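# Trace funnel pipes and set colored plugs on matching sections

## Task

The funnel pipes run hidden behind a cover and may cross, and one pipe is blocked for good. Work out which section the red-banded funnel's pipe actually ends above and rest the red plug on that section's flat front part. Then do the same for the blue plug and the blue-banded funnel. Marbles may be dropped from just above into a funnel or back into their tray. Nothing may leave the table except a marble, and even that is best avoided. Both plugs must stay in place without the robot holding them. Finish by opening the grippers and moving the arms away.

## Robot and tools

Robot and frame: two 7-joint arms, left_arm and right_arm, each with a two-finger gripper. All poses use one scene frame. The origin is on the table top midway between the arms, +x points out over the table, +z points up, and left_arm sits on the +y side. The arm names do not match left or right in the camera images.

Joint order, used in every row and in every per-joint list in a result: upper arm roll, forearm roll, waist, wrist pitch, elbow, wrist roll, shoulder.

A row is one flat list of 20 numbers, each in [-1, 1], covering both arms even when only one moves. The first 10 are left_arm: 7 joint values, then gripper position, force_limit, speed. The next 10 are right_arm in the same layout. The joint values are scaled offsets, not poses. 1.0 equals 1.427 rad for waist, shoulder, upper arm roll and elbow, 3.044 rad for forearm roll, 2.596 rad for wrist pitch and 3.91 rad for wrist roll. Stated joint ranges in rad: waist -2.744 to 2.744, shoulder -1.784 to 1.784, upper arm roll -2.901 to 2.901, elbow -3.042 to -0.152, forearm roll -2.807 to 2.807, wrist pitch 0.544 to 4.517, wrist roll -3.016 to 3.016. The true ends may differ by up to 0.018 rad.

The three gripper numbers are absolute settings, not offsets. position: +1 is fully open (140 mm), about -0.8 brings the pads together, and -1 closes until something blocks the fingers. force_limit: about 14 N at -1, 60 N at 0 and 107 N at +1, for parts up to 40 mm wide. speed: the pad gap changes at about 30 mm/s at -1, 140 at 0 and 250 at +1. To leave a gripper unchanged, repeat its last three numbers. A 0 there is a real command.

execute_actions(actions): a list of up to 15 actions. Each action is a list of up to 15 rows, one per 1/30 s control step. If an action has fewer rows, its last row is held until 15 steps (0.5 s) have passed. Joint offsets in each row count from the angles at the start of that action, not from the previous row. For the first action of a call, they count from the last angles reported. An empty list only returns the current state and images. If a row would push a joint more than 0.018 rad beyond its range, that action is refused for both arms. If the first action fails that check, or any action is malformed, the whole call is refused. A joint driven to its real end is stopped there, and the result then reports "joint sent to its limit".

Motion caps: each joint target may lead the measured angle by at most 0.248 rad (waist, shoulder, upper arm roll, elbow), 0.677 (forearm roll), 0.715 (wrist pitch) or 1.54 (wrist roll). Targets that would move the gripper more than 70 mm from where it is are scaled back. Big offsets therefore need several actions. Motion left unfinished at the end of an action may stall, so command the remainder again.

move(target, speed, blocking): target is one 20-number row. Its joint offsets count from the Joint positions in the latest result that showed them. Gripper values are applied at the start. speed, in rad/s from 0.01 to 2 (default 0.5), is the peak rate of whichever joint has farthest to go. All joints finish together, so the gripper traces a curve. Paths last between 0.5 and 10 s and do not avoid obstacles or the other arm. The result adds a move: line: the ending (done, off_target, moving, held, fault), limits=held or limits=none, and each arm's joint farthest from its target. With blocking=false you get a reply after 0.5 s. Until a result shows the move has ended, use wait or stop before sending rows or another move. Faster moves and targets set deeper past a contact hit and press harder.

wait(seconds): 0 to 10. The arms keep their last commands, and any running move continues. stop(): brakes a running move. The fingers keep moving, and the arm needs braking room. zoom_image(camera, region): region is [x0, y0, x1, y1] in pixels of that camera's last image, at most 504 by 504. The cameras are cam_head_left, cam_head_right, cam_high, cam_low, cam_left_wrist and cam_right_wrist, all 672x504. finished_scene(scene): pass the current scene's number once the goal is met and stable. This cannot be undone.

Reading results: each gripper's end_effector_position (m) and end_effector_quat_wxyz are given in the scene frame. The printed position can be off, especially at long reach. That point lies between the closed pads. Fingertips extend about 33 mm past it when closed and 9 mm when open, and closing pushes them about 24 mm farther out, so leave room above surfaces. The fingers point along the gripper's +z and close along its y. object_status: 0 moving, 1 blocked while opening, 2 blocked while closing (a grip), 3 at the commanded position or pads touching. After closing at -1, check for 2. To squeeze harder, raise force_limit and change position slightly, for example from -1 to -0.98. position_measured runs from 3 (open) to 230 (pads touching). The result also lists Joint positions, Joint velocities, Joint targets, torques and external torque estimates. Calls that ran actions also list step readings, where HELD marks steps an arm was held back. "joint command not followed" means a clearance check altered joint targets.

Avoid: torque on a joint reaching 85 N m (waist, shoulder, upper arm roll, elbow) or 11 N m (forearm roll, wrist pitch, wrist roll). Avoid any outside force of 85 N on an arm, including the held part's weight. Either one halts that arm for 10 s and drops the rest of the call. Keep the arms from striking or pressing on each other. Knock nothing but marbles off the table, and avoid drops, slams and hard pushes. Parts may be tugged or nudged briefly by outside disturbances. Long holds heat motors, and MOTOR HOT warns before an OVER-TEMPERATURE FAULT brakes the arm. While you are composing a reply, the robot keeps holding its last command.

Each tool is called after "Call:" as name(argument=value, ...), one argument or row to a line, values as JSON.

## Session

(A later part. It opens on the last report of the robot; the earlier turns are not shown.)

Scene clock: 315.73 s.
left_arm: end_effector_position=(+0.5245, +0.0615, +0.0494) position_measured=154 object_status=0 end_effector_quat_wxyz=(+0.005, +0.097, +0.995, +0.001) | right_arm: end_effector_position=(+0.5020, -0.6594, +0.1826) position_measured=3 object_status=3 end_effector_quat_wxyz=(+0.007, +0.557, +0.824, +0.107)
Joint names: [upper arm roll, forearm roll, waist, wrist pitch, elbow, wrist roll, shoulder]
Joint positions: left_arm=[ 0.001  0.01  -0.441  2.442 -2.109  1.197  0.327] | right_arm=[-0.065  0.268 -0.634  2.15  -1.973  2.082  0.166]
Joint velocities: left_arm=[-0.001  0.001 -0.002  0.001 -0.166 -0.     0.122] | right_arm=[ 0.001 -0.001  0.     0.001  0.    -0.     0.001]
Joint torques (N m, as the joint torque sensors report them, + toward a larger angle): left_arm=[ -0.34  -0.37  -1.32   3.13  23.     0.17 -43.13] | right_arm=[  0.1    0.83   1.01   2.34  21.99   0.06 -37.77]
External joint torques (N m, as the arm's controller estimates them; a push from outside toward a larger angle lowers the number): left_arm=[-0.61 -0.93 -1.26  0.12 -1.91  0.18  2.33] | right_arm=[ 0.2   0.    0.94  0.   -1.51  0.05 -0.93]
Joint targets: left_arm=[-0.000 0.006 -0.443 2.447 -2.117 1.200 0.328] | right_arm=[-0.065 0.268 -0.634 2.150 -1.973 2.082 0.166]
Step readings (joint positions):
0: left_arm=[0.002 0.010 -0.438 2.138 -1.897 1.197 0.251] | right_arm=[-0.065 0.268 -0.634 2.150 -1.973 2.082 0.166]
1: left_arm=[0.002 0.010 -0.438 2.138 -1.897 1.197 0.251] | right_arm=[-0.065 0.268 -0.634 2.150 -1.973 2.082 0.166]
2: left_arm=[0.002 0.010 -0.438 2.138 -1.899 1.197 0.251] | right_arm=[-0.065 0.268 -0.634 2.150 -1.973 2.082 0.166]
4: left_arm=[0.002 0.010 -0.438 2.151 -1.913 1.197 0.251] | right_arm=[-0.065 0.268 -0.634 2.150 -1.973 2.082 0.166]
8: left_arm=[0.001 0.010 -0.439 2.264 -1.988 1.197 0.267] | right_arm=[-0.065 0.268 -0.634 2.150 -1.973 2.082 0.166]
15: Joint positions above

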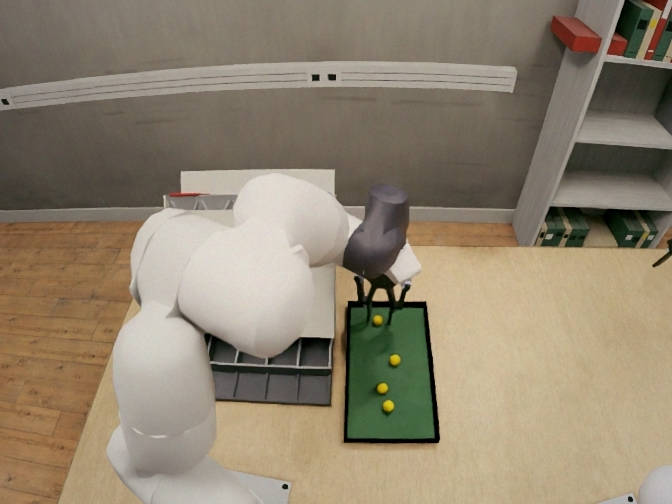

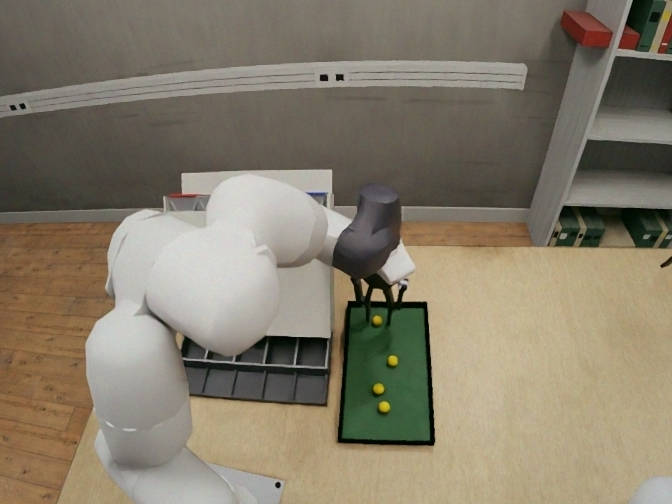

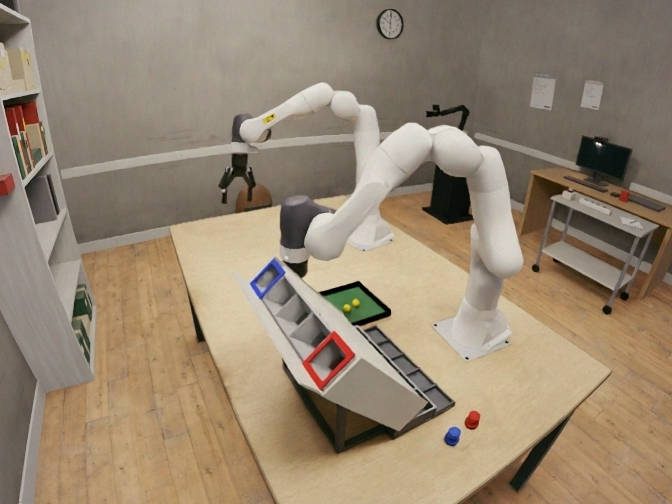

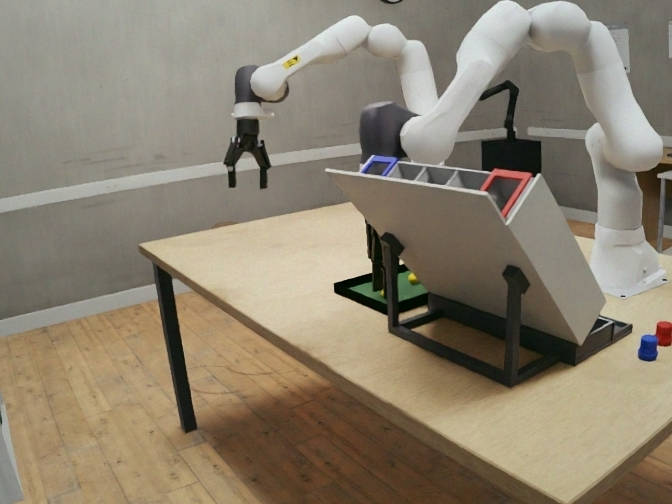

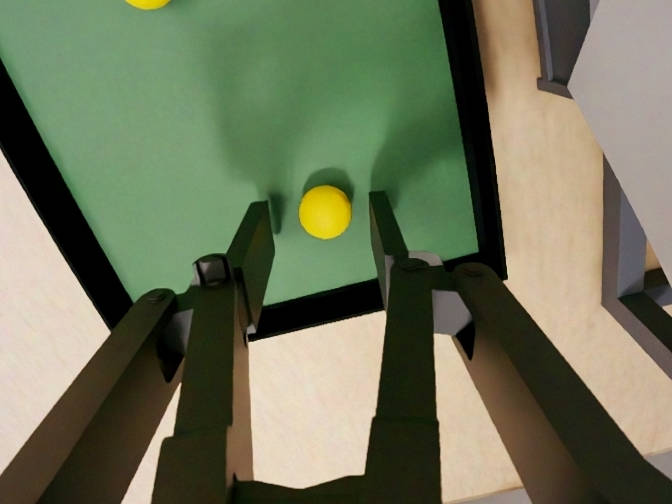

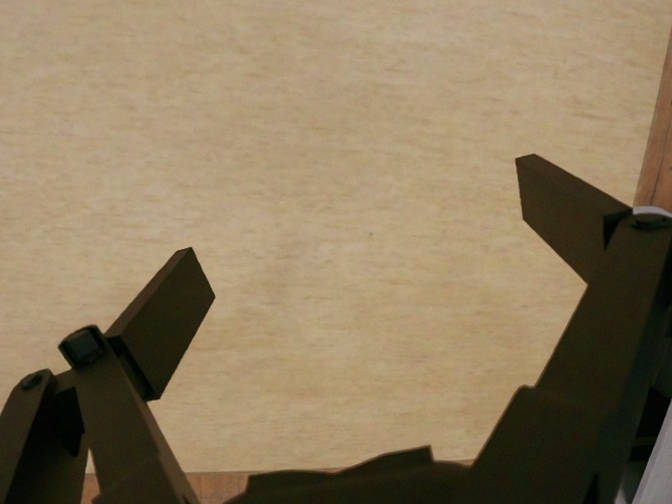

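Call:
execute_actions(
  actions=[],
)

Call:
zoom_image(
  camera="cam_head_right",
  region=[160, 310, 340, 410],
)

Call:
zoom_image(
  camera="cam_head_left",
  region=[160, 310, 340, 410],
)

Scene clock: 319.10 s.
left_arm: end_effector_position=(+0.5204, +0.0639, +0.0442) position_measured=197 object_status=2 end_effector_quat_wxyz=(+0.000, +0.097, +0.995, +0.003) | right_arm: end_effector_position=(+0.5020, -0.6594, +0.1826) position_measured=3 object_status=3 end_effector_quat_wxyz=(+0.007, +0.557, +0.824, +0.107)
Joint names: [upper arm roll, forearm roll, waist, wrist pitch, elbow, wrist roll, shoulder]
Joint positions: left_arm=[ 0.001  0.009 -0.441  2.445 -2.116  1.197  0.33 ] | right_arm=[-0.065  0.268 -0.634  2.15  -1.973  2.082  0.166]
Joint velocities: left_arm=[ 0.001 -0.     0.001  0.    -0.001  0.001  0.001] | right_arm=[ 0.001  0.001  0.    -0.     0.    -0.001  0.   ]
Joint torques (N m, as the joint torque sensors report them, + toward a larger angle): left_arm=[ -0.91  -0.4   -1.05   2.73  19.88   0.2  -40.42] | right_arm=[ -0.03   0.85   0.97   2.3   21.87   0.04 -37.44]
External joint torques (N m, as the arm's controller estimates them; a push from outside toward a larger angle lowers the number): left_arm=[-1.32 -0.91 -1.17  0.3  -0.59  0.2  -1.41] | right_arm=[ 0.    0.02  0.82 -0.05 -1.71  0.03 -0.5 ]
Joint targets: left_arm=[-0.000 0.006 -0.443 2.447 -2.117 1.200 0.328] | right_arm=[-0.065 0.268 -0.634 2.150 -1.973 2.082 0.166]

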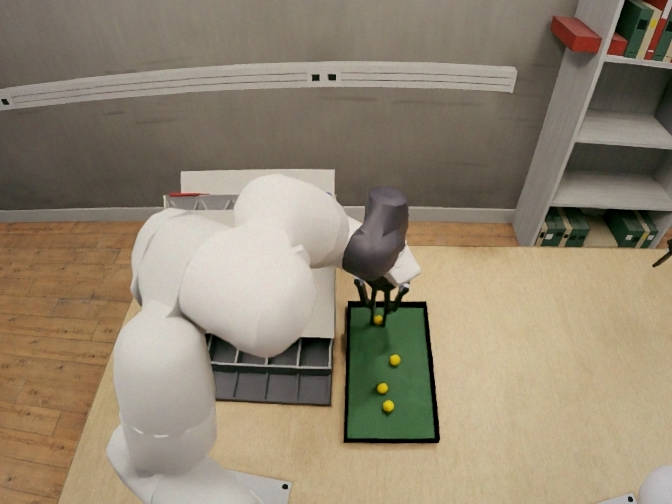

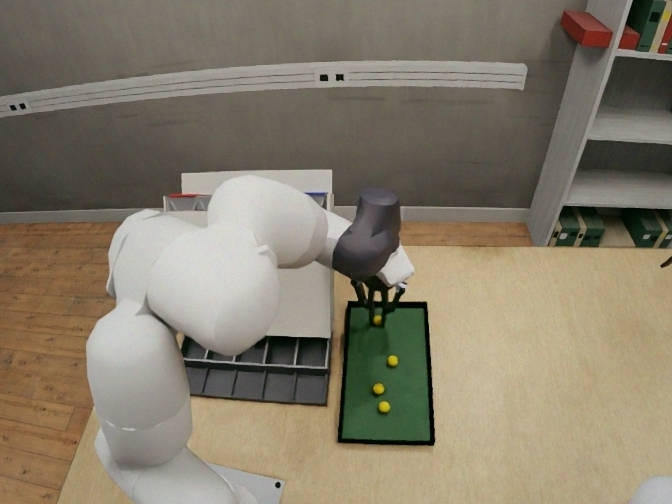

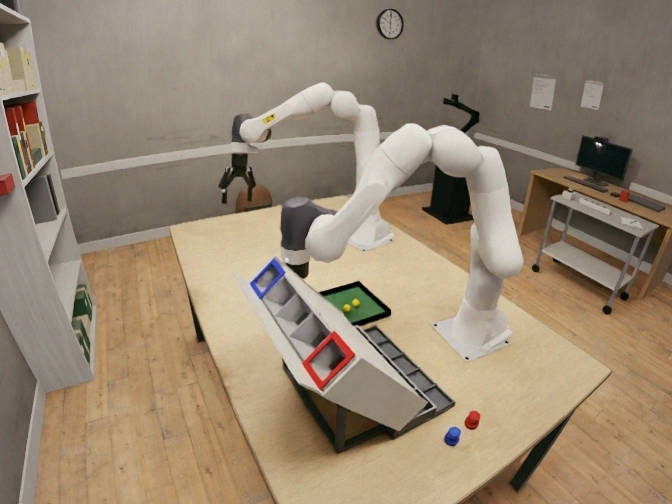

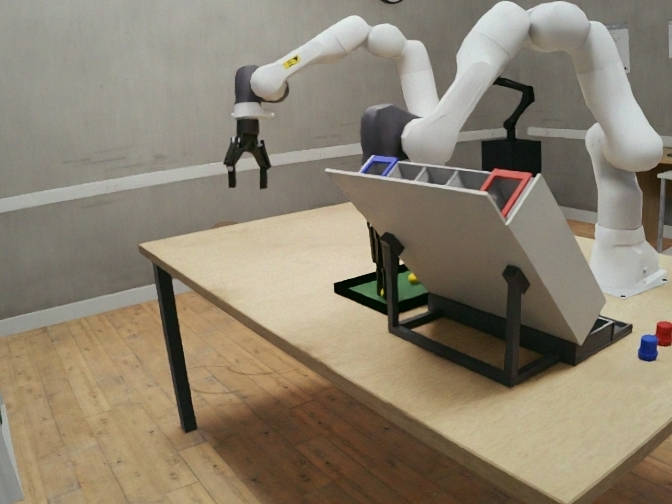

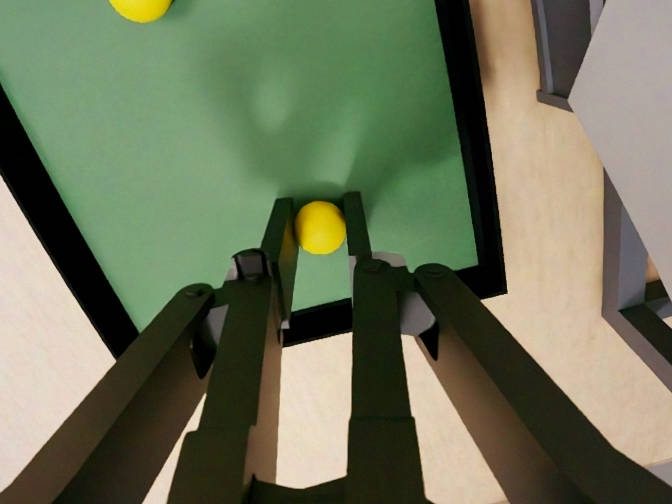

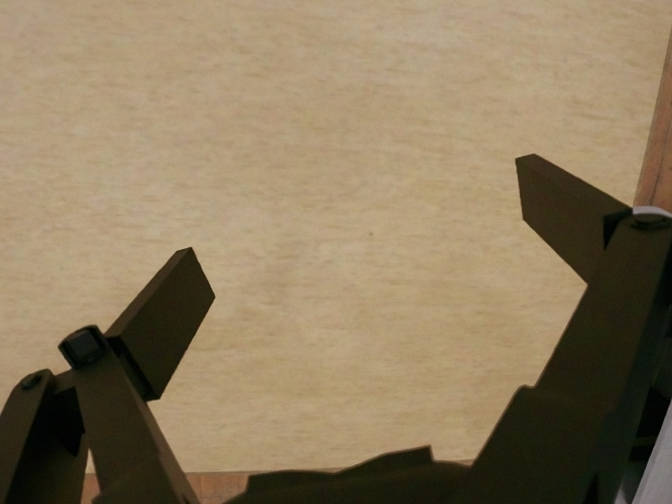

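Region (160, 310, 340, 410) of cam_head_right's 672x504 image, scaled by 2.800, with more detail than that image has.

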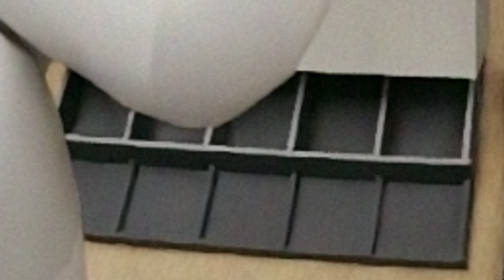

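Region (160, 310, 340, 410) of cam_head_left's 672x504 image, scaled by 2.800, with more detail than that image has.

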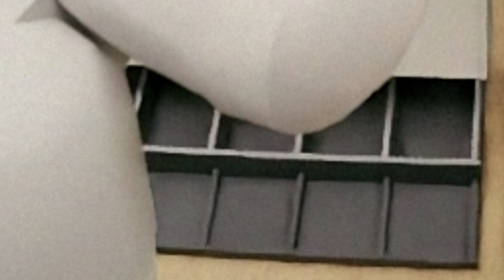

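Call:
execute_actions(
  actions=[
    [[-0.0007,-0.001,0,0,0.0014,0.0008,-0.0007,-1,-0.4,-0.3,0,0,0,0,0,0,0,1,0,0],[-0.0007,-0.001,0,0,0.0055,0.0008,-0.0028,-1,-0.4,-0.3,0,0,0,0,0,0,0,1,0,0],[-0.0007,-0.001,0,-0.0052,0.0123,0.0008,-0.0063,-1,-0.4,-0.3,0,0,0,0,0,0,0,1,0,0],[-0.0007,-0.001,0,-0.0168,0.0217,0.0008,-0.011,-1,-0.4,-0.3,0,0,0,0,0,0,0,1,0,0],[-0.0007,-0.001,0,-0.0296,0.0335,0.0008,-0.0171,-1,-0.4,-0.3,0,0,0,0,0,0,0,1,0,0],[-0.0007,-0.001,0,-0.044,0.0476,0.0008,-0.0242,-1,-0.4,-0.3,0,0,0,0,0,0,0,1,0,0],[-0.0007,-0.001,0,-0.0595,0.0637,0.0008,-0.0325,-1,-0.4,-0.3,0,0,0,0,0,0,0,1,0,0],[-0.0007,-0.001,0,-0.0758,0.0817,0.0008,-0.0416,-1,-0.4,-0.3,0,0,0,0,0,0,0,1,0,0],[-0.0007,-0.001,0,-0.0931,0.1013,0.0008,-0.0516,-1,-0.4,-0.3,0,0,0,0,0,0,0,1,0,0],[-0.0007,-0.001,0,-0.1106,0.1221,0.0008,-0.0622,-1,-0.4,-0.3,0,0,0,0,0,0,0,1,0,0],[-0.0007,-0.001,0,-0.1284,0.1439,0.0008,-0.0733,-1,-0.4,-0.3,0,0,0,0,0,0,0,1,0,0],[-0.0007,-0.001,0,-0.1462,0.1664,0.0008,-0.0847,-1,-0.4,-0.3,0,0,0,0,0,0,0,1,0,0],[-0.0007,-0.001,0,-0.1635,0.1892,0.0008,-0.0964,-1,-0.4,-0.3,0,0,0,0,0,0,0,1,0,0],[-0.0007,-0.001,0.0013,-0.1803,0.212,0.0008,-0.108,-1,-0.4,-0.3,0,0,0,0,0,0,0,1,0,0],[-0.0007,-0.001,0.0051,-0.1961,0.2345,0.0008,-0.1194,-1,-0.4,-0.3,0,0,0,0,0,0,0,1,0,0]],
    [[-0.0007,-0.001,0.0108,-0.0877,0.0784,0.0008,-0.0446,-1,-0.4,-0.3,0,0,0,0,0,0,0,1,0,0],[-0.0007,-0.001,0.0195,-0.1012,0.0993,0.0008,-0.0553,-1,-0.4,-0.3,0,0,0,0,0,0,0,1,0,0],[-0.0007,-0.001,0.0306,-0.1133,0.1188,0.0008,-0.0652,-1,-0.4,-0.3,0,0,0,0,0,0,0,1,0,0],[-0.0007,-0.001,0.0439,-0.1237,0.1368,0.0008,-0.0744,-1,-0.4,-0.3,0,0,0,0,0,0,0,1,0,0],[-0.0007,-0.001,0.0593,-0.1323,0.153,0.0008,-0.0826,-1,-0.4,-0.3,0,0,0,0,0,0,0,1,0,0],[-0.0007,-0.001,0.0766,-0.1393,0.1671,0.0008,-0.0898,-1,-0.4,-0.3,0,0,0,0,0,0,0,1,0,0],[-0.0007,-0.001,0.0956,-0.144,0.1789,0.0008,-0.0958,-1,-0.4,-0.3,0,0,0,0,0,0,0,1,0,0],[-0.0007,-0.001,0.1162,-0.1464,0.1883,0.0008,-0.1006,-1,-0.4,-0.3,0,0,0,0,0,0,0,1,0,0],[-0.0007,-0.001,0.1379,-0.1469,0.1951,0.0008,-0.104,-1,-0.4,-0.3,0,0,0,0,0,0,0,1,0,0],[-0.0007,-0.001,0.1608,-0.1454,0.1992,0.0008,-0.1061,-1,-0.4,-0.3,0,0,0,0,0,0,0,1,0,0],[-0.0007,-0.001,0.1844,-0.1415,0.2006,0.0008,-0.1068,-1,-0.4,-0.3,0,0,0,0,0,0,0,1,0,0],[-0.0007,-0.001,0.2086,-0.1358,0.2006,0.0008,-0.1068,-1,-0.4,-0.3,0,0,0,0,0,0,0,1,0,0],[-0.0007,-0.001,0.233,-0.1279,0.2006,0.0008,-0.1068,-1,-0.4,-0.3,0,0,0,0,0,0,0,1,0,0],[-0.0007,-0.001,0.2575,-0.1235,0.2006,0.0008,-0.1068,-1,-0.4,-0.3,0,0,0,0,0,0,0,1,0,0],[-0.0007,-0.001,0.2816,-0.1235,0.2006,0.0008,-0.1068,-1,-0.4,-0.3,0,0,0,0,0,0,0,1,0,0]],
    [[0.0028,-0.001,0.082,-0.0008,0.0014,0.0008,0,-1,-0.4,-0.3,0,0,0,0,0,0,0,1,0,0],[0.0028,-0.001,0.1048,-0.0008,0.0014,0.0008,0,-1,-0.4,-0.3,0,0,0,0,0,0,0,1,0,0],[0.0028,-0.001,0.1266,-0.0008,0.0014,0.0008,0,-1,-0.4,-0.3,0,0,0,0,0,0,0,1,0,0],[0.0028,-0.001,0.1471,-0.0008,0.0014,0.0008,0,-1,-0.4,-0.3,0,0,0,0,0,0,0,1,0,0],[0.0028,-0.001,0.1662,-0.0008,0.0014,0.0008,0,-1,-0.4,-0.3,0,0,0,0,0,0,0,1,0,0],[0.0028,-0.001,0.1835,-0.0008,0.0014,0.0008,0.0005,-1,-0.4,-0.3,0,0,0,0,0,0,0,1,0,0],[0.0028,-0.001,0.1988,-0.0008,0.0014,0.0008,0.0015,-1,-0.4,-0.3,0,0,0,0,0,0,0,1,0,0],[0.0028,-0.001,0.2122,-0.0008,0.0014,0.0008,0.003,-1,-0.4,-0.3,0,0,0,0,0,0,0,1,0,0],[0.0028,-0.001,0.2233,-0.0008,0.0014,0.0008,0.005,-1,-0.4,-0.3,0,0,0,0,0,0,0,1,0,0],[0.0028,-0.001,0.232,-0.0008,0.0014,0.0008,0.007,-1,-0.4,-0.3,0,0,0,0,0,0,0,1,0,0],[0.0028,-0.001,0.2384,-0.0008,0.0014,0.0008,0.009,-1,-0.4,-0.3,0,0,0,0,0,0,0,1,0,0],[0.0028,-0.001,0.2422,-0.0008,0.0014,0.0008,0.011,-1,-0.4,-0.3,0,0,0,0,0,0,0,1,0,0],[0.0028,-0.001,0.2435,-0.0008,0.0014,0.0008,0.0125,-1,-0.4,-0.3,0,0,0,0,0,0,0,1,0,0],[0.0028,-0.001,0.2435,-0.0008,0.0014,0.0008,0.0135,-1,-0.4,-0.3,0,0,0,0,0,0,0,1,0,0],[0.0028,-0.001,0.2435,-0.0008,0.0014,0.0008,0.014,-1,-0.4,-0.3,0,0,0,0,0,0,0,1,0,0]],
  ],
)

Scene clock: 403.30 s.
left_arm: end_effector_position=(+0.6591, +0.4379, +0.4042) position_measured=197 object_status=2 end_effector_quat_wxyz=(+0.087, -0.235, +0.968, -0.007) | right_arm: end_effector_position=(+0.5020, -0.6594, +0.1826) position_measured=3 object_status=3 end_effector_quat_wxyz=(+0.007, +0.557, +0.824, +0.107)
Joint names: [upper arm roll, forearm roll, waist, wrist pitch, elbow, wrist roll, shoulder]
Joint positions: left_arm=[ 0.008  0.009  0.217  1.805 -1.57   1.197  0.061] | right_arm=[-0.065  0.268 -0.634  2.15  -1.973  2.082  0.166]
Joint velocities: left_arm=[-0.005 -0.     0.075 -0.002  0.001  0.     0.067] | right_arm=[ 0.     0.    -0.001  0.    -0.002 -0.    -0.001]
Joint torques (N m, as the joint torque sensors report them, + toward a larger angle): left_arm=[ -4.56   0.13  -1.2    2.74  25.47   0.13 -34.03] | right_arm=[ -0.31   0.84   0.88   2.32  22.18   0.03 -37.76]
External joint torques (N m, as the arm's controller estimates them; a push from outside toward a larger angle lowers the number): left_arm=[-1.28 -0.44  2.06 -0.15  0.73  0.14  1.23] | right_arm=[-0.04  0.01  0.99 -0.02 -1.36  0.02 -0.83]
External joint torques at the end of the 1st action: left_arm=[-1.18 -0.65  2.24 -0.43  2.53  0.14 -2.05] | right_arm=[ 0.15  0.03  0.66 -0.08 -1.72  0.05 -0.45]
External joint torques at the end of the 2nd action: left_arm=[ 0.45 -0.63  2.1  -0.28  1.57  0.15  2.15] | right_arm=[-0.38  0.    0.55 -0.03 -1.64  0.05 -0.42]
Joint targets: left_arm=[0.001 0.006 0.220 1.804 -1.569 1.200 0.067] | right_arm=[-0.065 0.268 -0.634 2.150 -1.973 2.082 0.166]
Step readings (joint positions; steps 1 to 15: 1st action; 16 to 30: 2nd action; 31 to 45: 3rd action):
0: left_arm=[0.001 0.009 -0.441 2.445 -2.116 1.197 0.330] | right_arm=[-0.065 0.268 -0.634 2.150 -1.973 2.082 0.166]
1: left_arm=[0.001 0.009 -0.441 2.445 -2.116 1.197 0.330] | right_arm=[-0.065 0.268 -0.634 2.150 -1.973 2.082 0.166]
2: left_arm=[0.001 0.009 -0.441 2.445 -2.116 1.197 0.330] | right_arm=[-0.065 0.268 -0.634 2.150 -1.973 2.082 0.166]
4: left_arm=[0.001 0.009 -0.441 2.436 -2.107 1.197 0.329] | right_arm=[-0.065 0.268 -0.634 2.150 -1.973 2.082 0.166]
8: left_arm=[0.001 0.009 -0.441 2.362 -2.053 1.197 0.307] | right_arm=[-0.065 0.268 -0.634 2.150 -1.973 2.082 0.166]
15: left_arm=[0.000 0.009 -0.440 2.120 -1.855 1.197 0.204] | right_arm=[-0.065 0.268 -0.634 2.150 -1.973 2.082 0.166]
16: left_arm=[-0.001 0.009 -0.438 2.082 -1.822 1.197 0.187] | right_arm=[-0.065 0.268 -0.634 2.150 -1.973 2.082 0.166]
17: left_arm=[-0.002 0.009 -0.433 2.046 -1.790 1.197 0.170] | right_arm=[-0.065 0.268 -0.634 2.150 -1.973 2.082 0.166]
19: left_arm=[-0.005 0.009 -0.416 1.976 -1.729 1.197 0.136] | right_arm=[-0.065 0.268 -0.634 2.150 -1.973 2.082 0.166]
23: left_arm=[-0.008 0.009 -0.343 1.865 -1.630 1.197 0.080] | right_arm=[-0.065 0.268 -0.634 2.150 -1.973 2.082 0.166]
30: left_arm=[-0.003 0.009 -0.128 1.806 -1.571 1.197 0.047] | right_arm=[-0.065 0.268 -0.634 2.150 -1.973 2.082 0.166]
31: left_arm=[-0.002 0.009 -0.094 1.806 -1.570 1.197 0.047] | right_arm=[-0.065 0.268 -0.634 2.150 -1.973 2.082 0.166]
32: left_arm=[-0.002 0.009 -0.061 1.806 -1.570 1.197 0.047] | right_arm=[-0.065 0.268 -0.634 2.150 -1.973 2.082 0.166]
34: left_arm=[-0.000 0.009 0.007 1.806 -1.570 1.197 0.047] | right_arm=[-0.065 0.268 -0.634 2.150 -1.973 2.082 0.166]
38: left_arm=[0.004 0.009 0.126 1.806 -1.570 1.197 0.047] | right_arm=[-0.065 0.268 -0.634 2.150 -1.973 2.082 0.166]
45: Joint positions above

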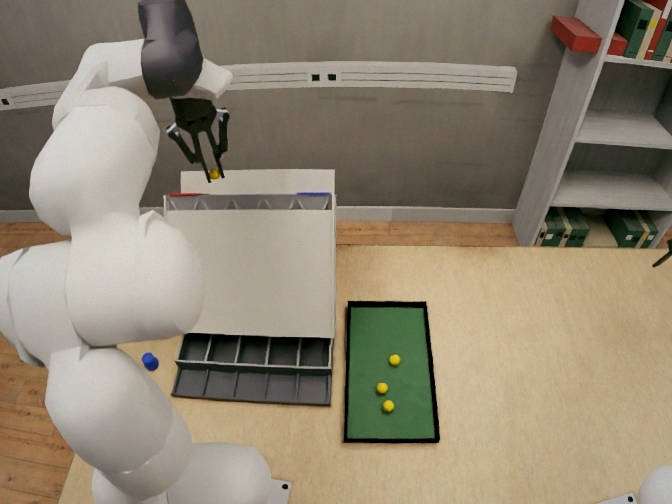

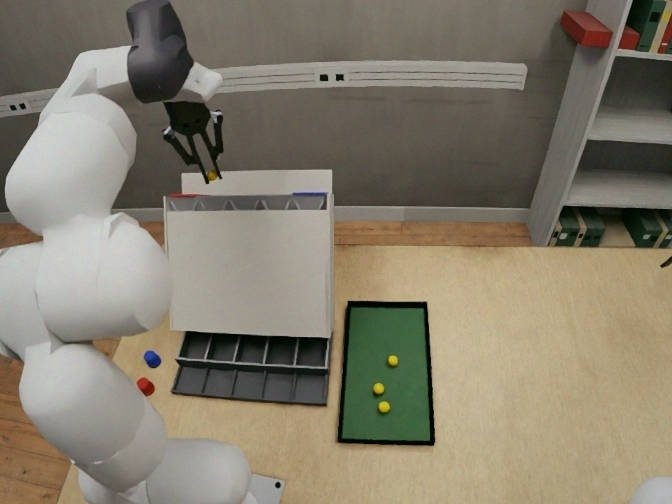

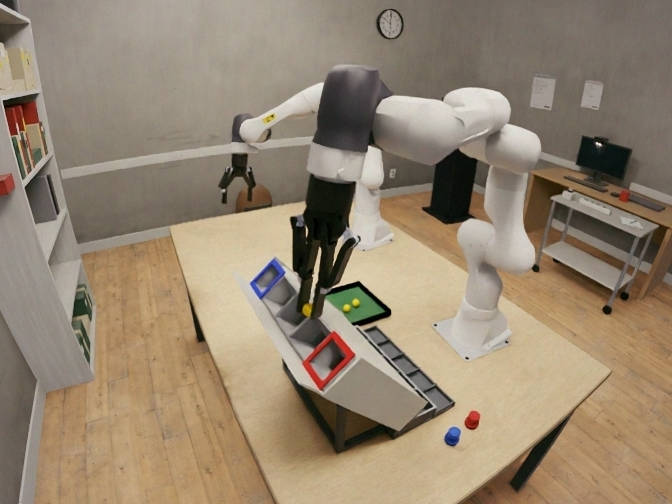

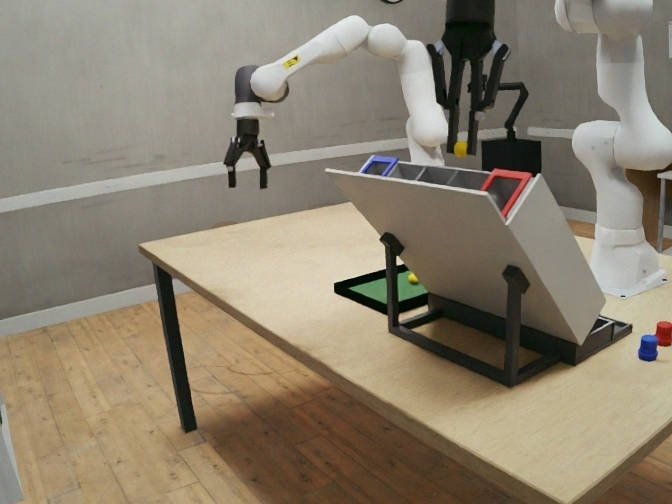

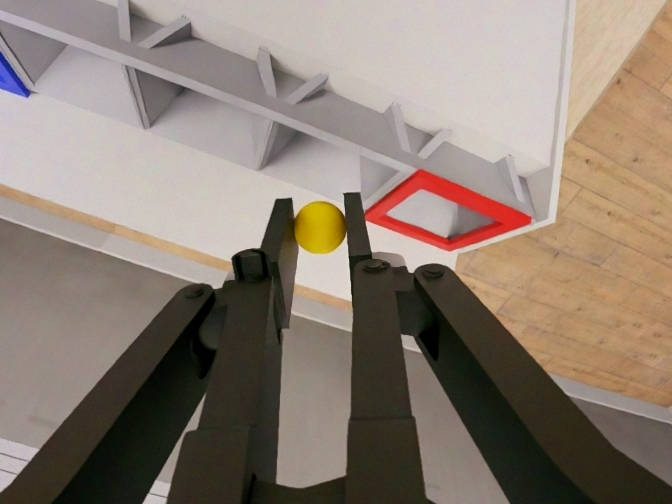

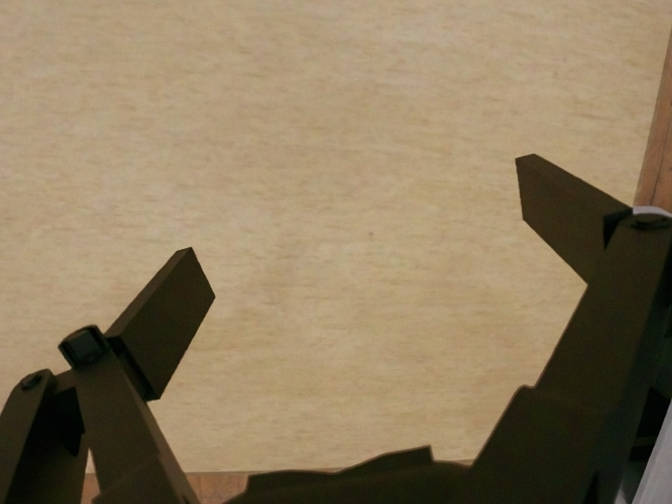

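Call:
zoom_image(
  camera="cam_head_left",
  region=[330, 290, 450, 450],
)

Call:
zoom_image(
  camera="cam_head_right",
  region=[120, 320, 340, 420],
)

Region (330, 290, 450, 450) of cam_head_left's 672x504 image, scaled by 3.150, with more detail than that image has; it fills the left 378 columns of this view, and the rest is white.

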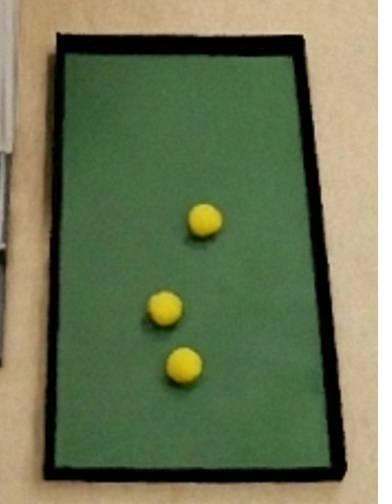

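Region (120, 320, 340, 420) of cam_head_right's 672x504 image, scaled by 2.291, with more detail than that image has; it fills the top 229 rows of this view, and the rest is white.

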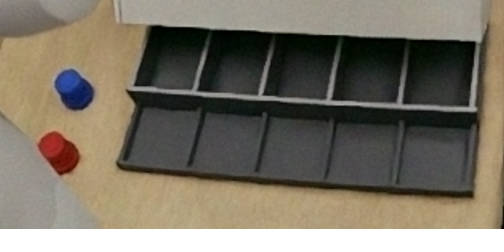

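Call:
execute_actions(
  actions=[
    [[-0.005,-0.001,0.0021,-0.0004,0.0007,0.0008,0.0042,-0.2,-0.4,0.5,0,0,0,0,0,0,0,1,0,0],[-0.005,-0.001,0.0021,-0.0004,0.0007,0.0008,0.0042,-0.2,-0.4,0.5,0,0,0,0,0,0,0,1,0,0],[-0.005,-0.001,0.002,-0.0004,0.0007,0.0008,0.0042,-0.2,-0.4,0.5,0,0,0,0,0,0,0,1,0,0],[-0.005,-0.001,0.0008,-0.0004,0.0007,0.0008,0.0029,-0.2,-0.4,0.5,0,0,0,0,0,0,0,1,0,0],[-0.005,-0.001,-0.0022,-0.0004,0.0006,0.0008,-0.0012,-0.2,-0.4,0.5,0,0,0,0,0,0,0,1,0,0],[-0.005,-0.001,-0.0078,-0.0004,-0.0007,0.0008,-0.0077,-0.2,-0.4,0.5,0,0,0,0,0,0,0,1,0,0],[-0.005,-0.001,-0.0164,-0.0004,-0.004,0.0008,-0.0165,-0.2,-0.4,0.5,0,0,0,0,0,0,0,1,0,0],[-0.005,-0.001,-0.0283,-0.0004,-0.0101,0.0008,-0.0275,-0.2,-0.4,0.5,0,0,0,0,0,0,0,1,0,0],[-0.005,-0.001,-0.0432,-0.0004,-0.0196,0.0008,-0.0401,-0.2,-0.4,0.5,0,0,0,0,0,0,0,1,0,0],[-0.005,-0.001,-0.0607,-0.0004,-0.0326,0.0008,-0.0541,-0.2,-0.4,0.5,0,0,0,0,0,0,0,1,0,0],[-0.005,-0.001,-0.0801,-0.0004,-0.0489,0.0008,-0.0691,-0.2,-0.4,0.5,0,0,0,0,0,0,0,1,0,0],[-0.005,-0.001,-0.1005,-0.0004,-0.0681,0.0005,-0.0845,-0.2,-0.4,0.5,0,0,0,0,0,0,0,1,0,0],[-0.005,-0.001,-0.121,-0.0004,-0.0894,0.0003,-0.0998,-0.2,-0.4,0.5,0,0,0,0,0,0,0,1,0,0],[-0.005,-0.001,-0.1416,-0.0004,-0.1118,0,-0.1148,-0.2,-0.4,0.5,0,0,0,0,0,0,0,1,0,0],[-0.005,-0.001,-0.1621,-0.0004,-0.1342,0,-0.1288,-0.2,-0.4,0.5,0,0,0,0,0,0,0,1,0,0]],
    [[-0.004,-0.001,-0.0708,0,-0.0717,-0.002,-0.0493,-0.2,-0.4,0.5,0,0,0,0,0,0,0,1,0,0],[-0.004,-0.001,-0.0914,0,-0.0942,-0.006,-0.0602,-0.2,-0.4,0.5,0,0,0,0,0,0,0,1,0,0],[-0.004,-0.001,-0.1119,0.0004,-0.1167,-0.012,-0.069,-0.2,-0.4,0.5,0,0,0,0,0,0,0,1,0,0],[-0.004,-0.001,-0.1324,0.0036,-0.1392,-0.019,-0.0756,-0.2,-0.4,0.5,0,0,0,0,0,0,0,1,0,0],[-0.004,-0.001,-0.153,0.0102,-0.1616,-0.026,-0.0796,-0.2,-0.4,0.5,0,0,0,0,0,0,0,1,0,0],[-0.004,-0.001,-0.1735,0.02,-0.1841,-0.033,-0.0809,-0.2,-0.4,0.5,0,0,0,0,0,0,0,1,0,0],[-0.004,-0.001,-0.194,0.0327,-0.2067,-0.04,-0.0809,-0.2,-0.4,0.5,0,0,0,0,0,0,0,1,0,0],[-0.004,-0.001,-0.2145,0.0476,-0.2291,-0.045,-0.0809,-0.2,-0.4,0.5,0,0,0,0,0,0,0,1,0,0],[-0.004,-0.001,-0.235,0.0636,-0.2516,-0.049,-0.0809,-0.2,-0.4,0.5,0,0,0,0,0,0,0,1,0,0],[-0.004,-0.001,-0.2555,0.0799,-0.2741,-0.051,-0.0809,-0.2,-0.4,0.5,0,0,0,0,0,0,0,1,0,0],[-0.004,-0.001,-0.2761,0.0953,-0.2966,-0.051,-0.0809,-0.2,-0.4,0.5,0,0,0,0,0,0,0,1,0,0],[-0.004,-0.001,-0.2966,0.1089,-0.3191,-0.051,-0.0809,-0.2,-0.4,0.5,0,0,0,0,0,0,0,1,0,0],[-0.004,-0.001,-0.3171,0.1203,-0.3416,-0.051,-0.0809,-0.2,-0.4,0.5,0,0,0,0,0,0,0,1,0,0],[-0.004,-0.001,-0.3377,0.1314,-0.3641,-0.051,-0.0809,-0.2,-0.4,0.5,0,0,0,0,0,0,0,1,0,0],[-0.004,-0.001,-0.3582,0.1424,-0.3866,-0.051,-0.0809,-0.2,-0.4,0.5,0,0,0,0,0,0,0,1,0,0]],
    [[-0.001,-0.001,-0.0739,0.065,-0.0765,-0.008,0,-0.2,-0.4,0.5,0,0,0,0,0,0,0,1,0,0],[-0.001,-0.001,-0.0945,0.0761,-0.0989,-0.008,0,-0.2,-0.4,0.5,0,0,0,0,0,0,0,1,0,0],[-0.001,-0.001,-0.115,0.0871,-0.1215,-0.008,0,-0.2,-0.4,0.5,0,0,0,0,0,0,0,1,0,0],[-0.001,-0.001,-0.1354,0.0982,-0.144,-0.008,0,-0.2,-0.4,0.5,0,0,0,0,0,0,0,1,0,0],[-0.001,-0.001,-0.1548,0.1092,-0.1664,-0.008,0,-0.2,-0.4,0.5,0,0,0,0,0,0,0,1,0,0],[-0.001,-0.001,-0.1723,0.1203,-0.1888,-0.008,0,-0.2,-0.4,0.5,0,0,0,0,0,0,0,1,0,0],[-0.001,-0.001,-0.1873,0.1314,-0.2101,-0.008,0,-0.2,-0.4,0.5,0,0,0,0,0,0,0,1,0,0],[-0.001,-0.001,-0.1991,0.142,-0.2293,-0.008,0,-0.2,-0.4,0.5,0,0,0,0,0,0,0,1,0,0],[-0.001,-0.001,-0.2078,0.1499,-0.2456,-0.008,0,-0.2,-0.4,0.5,0,0,0,0,0,0,0,1,0,0],[-0.001,-0.001,-0.2134,0.1543,-0.2586,-0.008,0,-0.2,-0.4,0.5,0,0,0,0,0,0,0,1,0,0],[-0.001,-0.001,-0.2163,0.1555,-0.2681,-0.008,0,-0.2,-0.4,0.5,0,0,0,0,0,0,0,1,0,0],[-0.001,-0.001,-0.2175,0.1539,-0.2742,-0.008,0,-0.2,-0.4,0.5,0,0,0,0,0,0,0,1,0,0],[-0.001,-0.001,-0.2176,0.1501,-0.2775,-0.008,0,-0.2,-0.4,0.5,0,0,0,0,0,0,0,1,0,0],[-0.001,-0.001,-0.2176,0.1451,-0.2788,-0.008,0,-0.2,-0.4,0.5,0,0,0,0,0,0,0,1,0,0],[-0.001,-0.001,-0.2176,0.1327,-0.2789,-0.008,0,-0.2,-0.4,0.5,0,0,0,0,0,0,0,1,0,0]],
  ],
)

Scene clock: 524.80 s.
left_arm: end_effector_position=(+0.3289, +0.0481, +0.1229) position_measured=154 object_status=3 end_effector_quat_wxyz=(+0.006, +0.153, +0.988, +0.000) | right_arm: end_effector_position=(+0.5020, -0.6594, +0.1826) position_measured=3 object_status=3 end_effector_quat_wxyz=(+0.007, +0.557, +0.824, +0.107)
Joint names: [upper arm roll, forearm roll, waist, wrist pitch, elbow, wrist roll, shoulder]
Joint positions: left_arm=[-0.007  0.009 -0.7    2.38  -2.562  1.043 -0.191] | right_arm=[-0.065  0.268 -0.634  2.15  -1.973  2.082  0.166]
Joint velocities: left_arm=[ 0.019 -0.    -0.039  0.    -0.154 -0.018  0.   ] | right_arm=[-0.001  0.002 -0.     0.001 -0.    -0.     0.   ]
Joint torques (N m, as the joint torque sensors report them, + toward a larger angle): left_arm=[  0.34  -0.22  -0.72   2.99  22.07  -0.17 -23.67] | right_arm=[ -0.37   0.81   1.02   2.31  21.85   0.   -37.74]
External joint torques (N m, as the arm's controller estimates them; a push from outside toward a larger angle lowers the number): left_arm=[-0.46 -0.79 -1.67  0.21 -1.54 -0.16  0.49] | right_arm=[-0.09 -0.02  1.14 -0.03 -1.69 -0.02 -0.88]
External joint torques at the end of the 1st action: left_arm=[-0.64 -0.54 -0.45 -0.09 -0.81 -0.01 -1.5 ] | right_arm=[ 0.05 -0.02  0.8  -0.01 -1.84  0.01 -0.52]
External joint torques at the end of the 2nd action: left_arm=[-0.19 -0.72 -1.59  0.59 -1.55 -0.21  0.59] | right_arm=[ 0.34 -0.01  0.9  -0.04 -1.47  0.03 -0.36]
Joint targets: left_arm=[-0.003 0.006 -0.704 2.383 -2.573 1.035 -0.193] | right_arm=[-0.065 0.268 -0.634 2.150 -1.973 2.082 0.166]
Step readings (joint positions; steps 1 to 15: 1st action; 16 to 30: 2nd action; 31 to 45: 3rd action):
0: left_arm=[0.002 0.009 0.219 1.805 -1.570 1.197 0.065] | right_arm=[-0.065 0.268 -0.634 2.150 -1.973 2.082 0.166]
1: left_arm=[0.002 0.009 0.219 1.805 -1.570 1.197 0.065] | right_arm=[-0.065 0.268 -0.634 2.150 -1.973 2.082 0.166]
2: left_arm=[0.002 0.009 0.219 1.805 -1.570 1.197 0.065] | right_arm=[-0.065 0.268 -0.634 2.150 -1.973 2.082 0.166]
4: left_arm=[0.002 0.009 0.219 1.805 -1.570 1.197 0.065] | right_arm=[-0.065 0.268 -0.634 2.150 -1.973 2.082 0.166]
8: left_arm=[0.004 0.009 0.205 1.805 -1.577 1.197 0.052] | right_arm=[-0.065 0.268 -0.634 2.150 -1.973 2.082 0.166]
15: left_arm=[0.005 0.009 0.052 1.807 -1.696 1.197 -0.079] | right_arm=[-0.065 0.268 -0.634 2.150 -1.973 2.082 0.166]
16: left_arm=[0.003 0.009 0.021 1.807 -1.725 1.196 -0.101] | right_arm=[-0.065 0.268 -0.634 2.150 -1.973 2.082 0.166]
17: left_arm=[0.001 0.009 -0.010 1.808 -1.756 1.195 -0.123] | right_arm=[-0.065 0.268 -0.634 2.150 -1.973 2.082 0.166]
19: left_arm=[-0.001 0.009 -0.071 1.810 -1.818 1.184 -0.159] | right_arm=[-0.065 0.268 -0.634 2.150 -1.973 2.082 0.166]
23: left_arm=[-0.003 0.009 -0.190 1.849 -1.946 1.140 -0.193] | right_arm=[-0.065 0.268 -0.634 2.150 -1.973 2.082 0.166]
30: left_arm=[-0.001 0.009 -0.394 2.039 -2.175 1.066 -0.193] | right_arm=[-0.065 0.268 -0.634 2.150 -1.973 2.082 0.166]
31: left_arm=[-0.001 0.009 -0.425 2.069 -2.208 1.062 -0.193] | right_arm=[-0.065 0.268 -0.634 2.150 -1.973 2.082 0.166]
32: left_arm=[-0.001 0.009 -0.457 2.098 -2.242 1.060 -0.193] | right_arm=[-0.065 0.268 -0.634 2.150 -1.973 2.082 0.166]
34: left_arm=[-0.003 0.009 -0.520 2.156 -2.308 1.056 -0.192] | right_arm=[-0.065 0.268 -0.634 2.150 -1.973 2.082 0.166]
38: left_arm=[-0.006 0.009 -0.630 2.272 -2.435 1.049 -0.191] | right_arm=[-0.065 0.268 -0.634 2.150 -1.973 2.082 0.166]
45: Joint positions above

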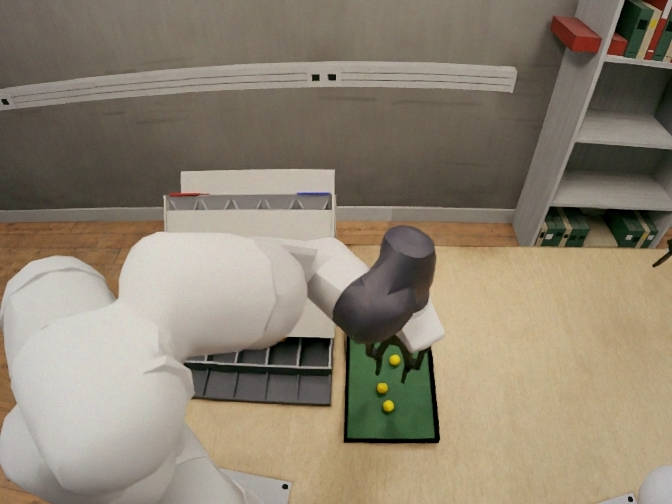

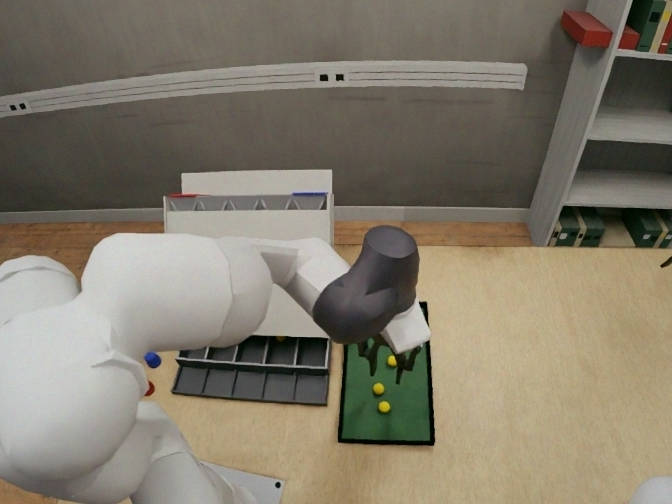

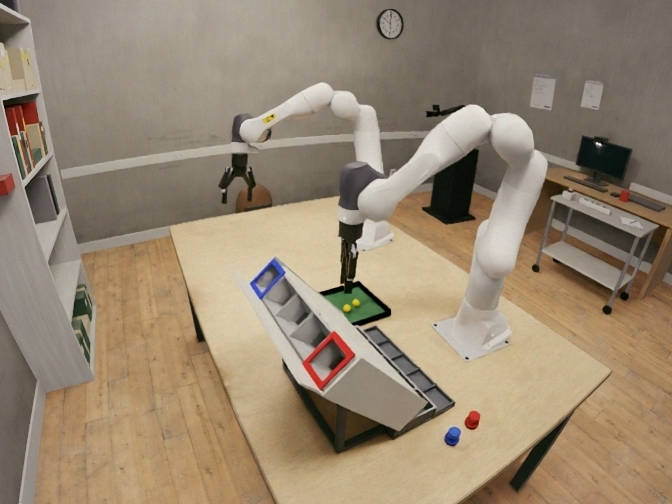

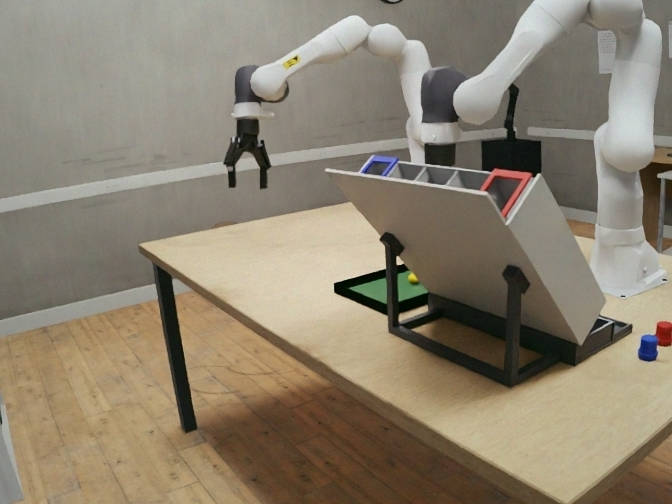

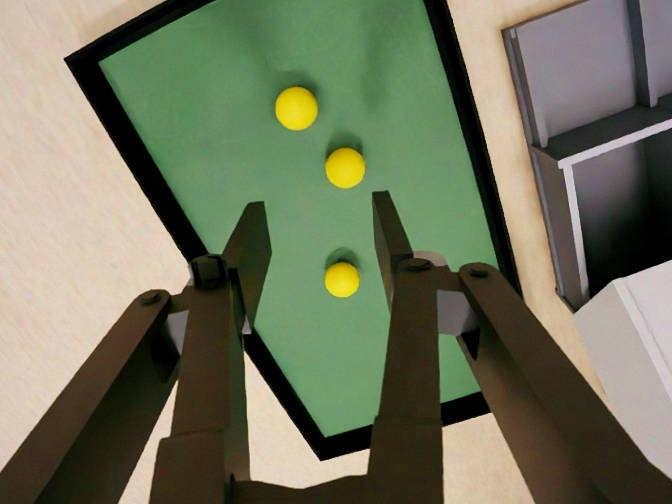

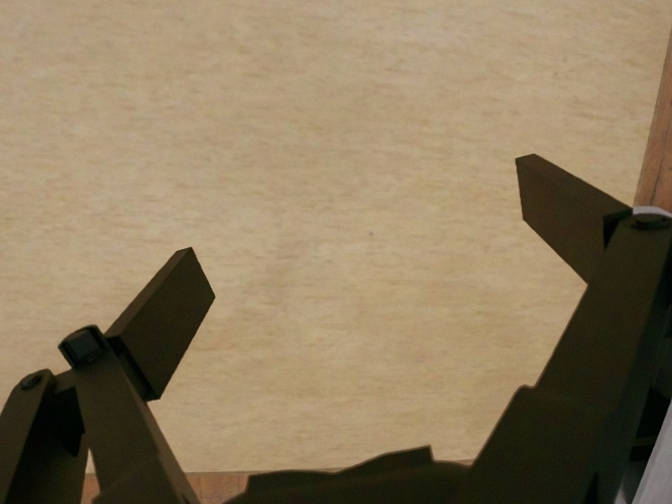

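Call:
execute_actions(
  actions=[],
)

Call:
zoom_image(
  camera="cam_left_wrist",
  region=[230, 60, 430, 320],
)

Scene clock: 530.07 s.
left_arm: end_effector_position=(+0.3264, +0.0515, +0.1194) position_measured=154 object_status=3 end_effector_quat_wxyz=(+0.003, +0.149, +0.989, +0.002) | right_arm: end_effector_position=(+0.5020, -0.6594, +0.1826) position_measured=3 object_status=3 end_effector_quat_wxyz=(+0.007, +0.557, +0.824, +0.107)
Joint names: [upper arm roll, forearm roll, waist, wrist pitch, elbow, wrist roll, shoulder]
Joint positions: left_arm=[-0.004  0.009 -0.702  2.381 -2.571  1.038 -0.191] | right_arm=[-0.065  0.268 -0.634  2.15  -1.973  2.082  0.166]
Joint velocities: left_arm=[-0.     0.     0.001  0.001 -0.001  0.     0.   ] | right_arm=[-0.001 -0.001  0.001 -0.     0.001  0.001 -0.001]
Joint torques (N m, as the joint torque sensors report them, + toward a larger angle): left_arm=[  0.05  -0.11  -1.24   2.69  20.53  -0.23 -23.83] | right_arm=[  0.02   0.83   0.62   2.3   21.98   0.03 -37.69]
External joint torques (N m, as the arm's controller estimates them; a push from outside toward a larger angle lowers the number): left_arm=[ 0.26 -0.66 -1.18  0.26 -0.71 -0.23 -1.47] | right_arm=[ 0.08  0.01  0.52 -0.04 -1.55  0.01 -0.83]
Joint targets: left_arm=[-0.003 0.006 -0.704 2.383 -2.573 1.035 -0.193] | right_arm=[-0.065 0.268 -0.634 2.150 -1.973 2.082 0.166]

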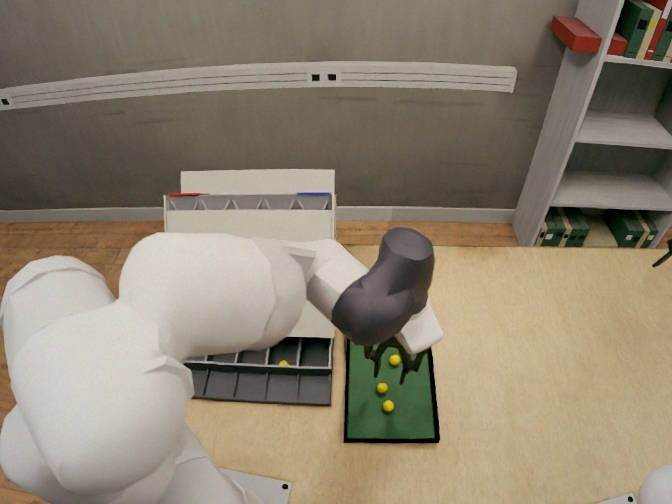

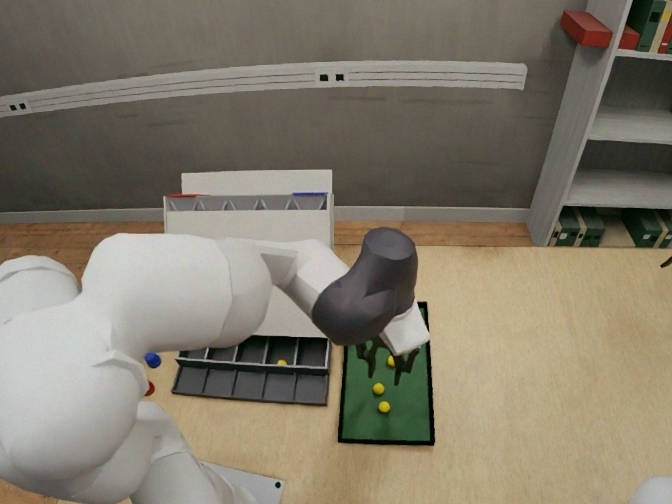

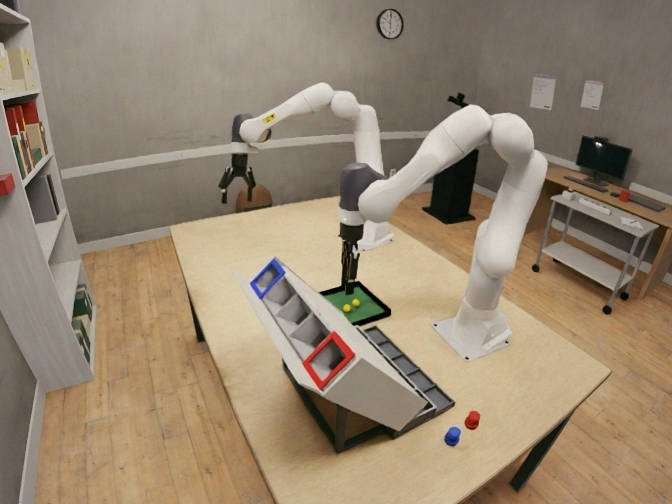

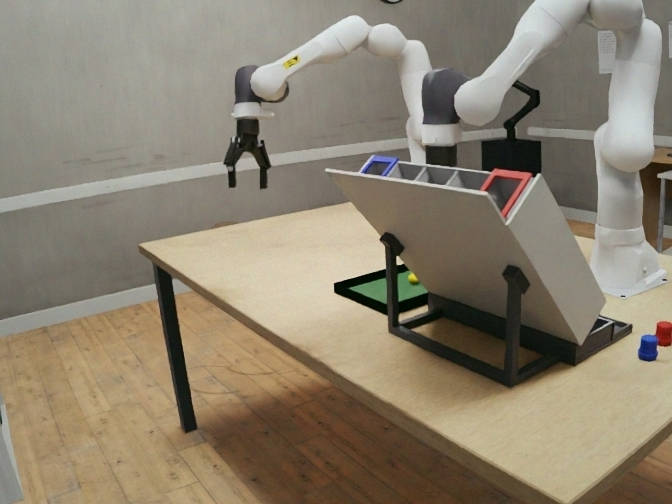

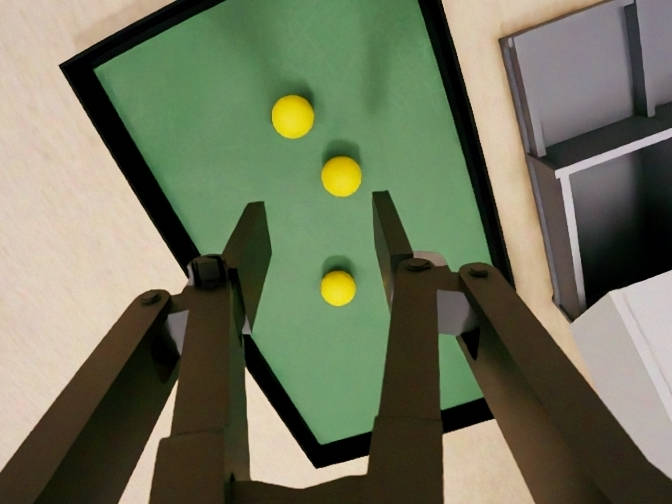

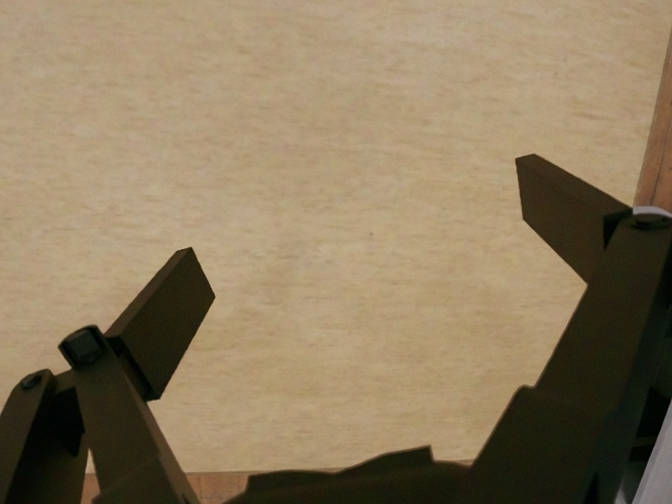

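Region (230, 60, 430, 320) of cam_left_wrist's 672x504 image, scaled by 1.938, with more detail than that image has; it fills the left 388 columns of this view, and the rest is white.

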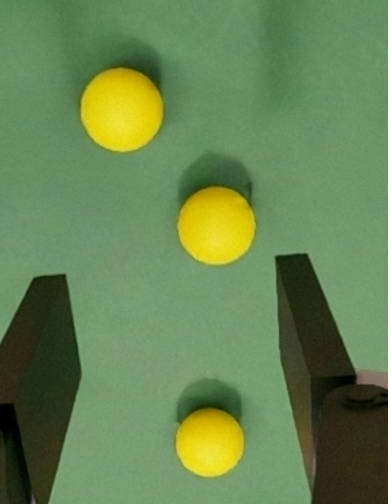

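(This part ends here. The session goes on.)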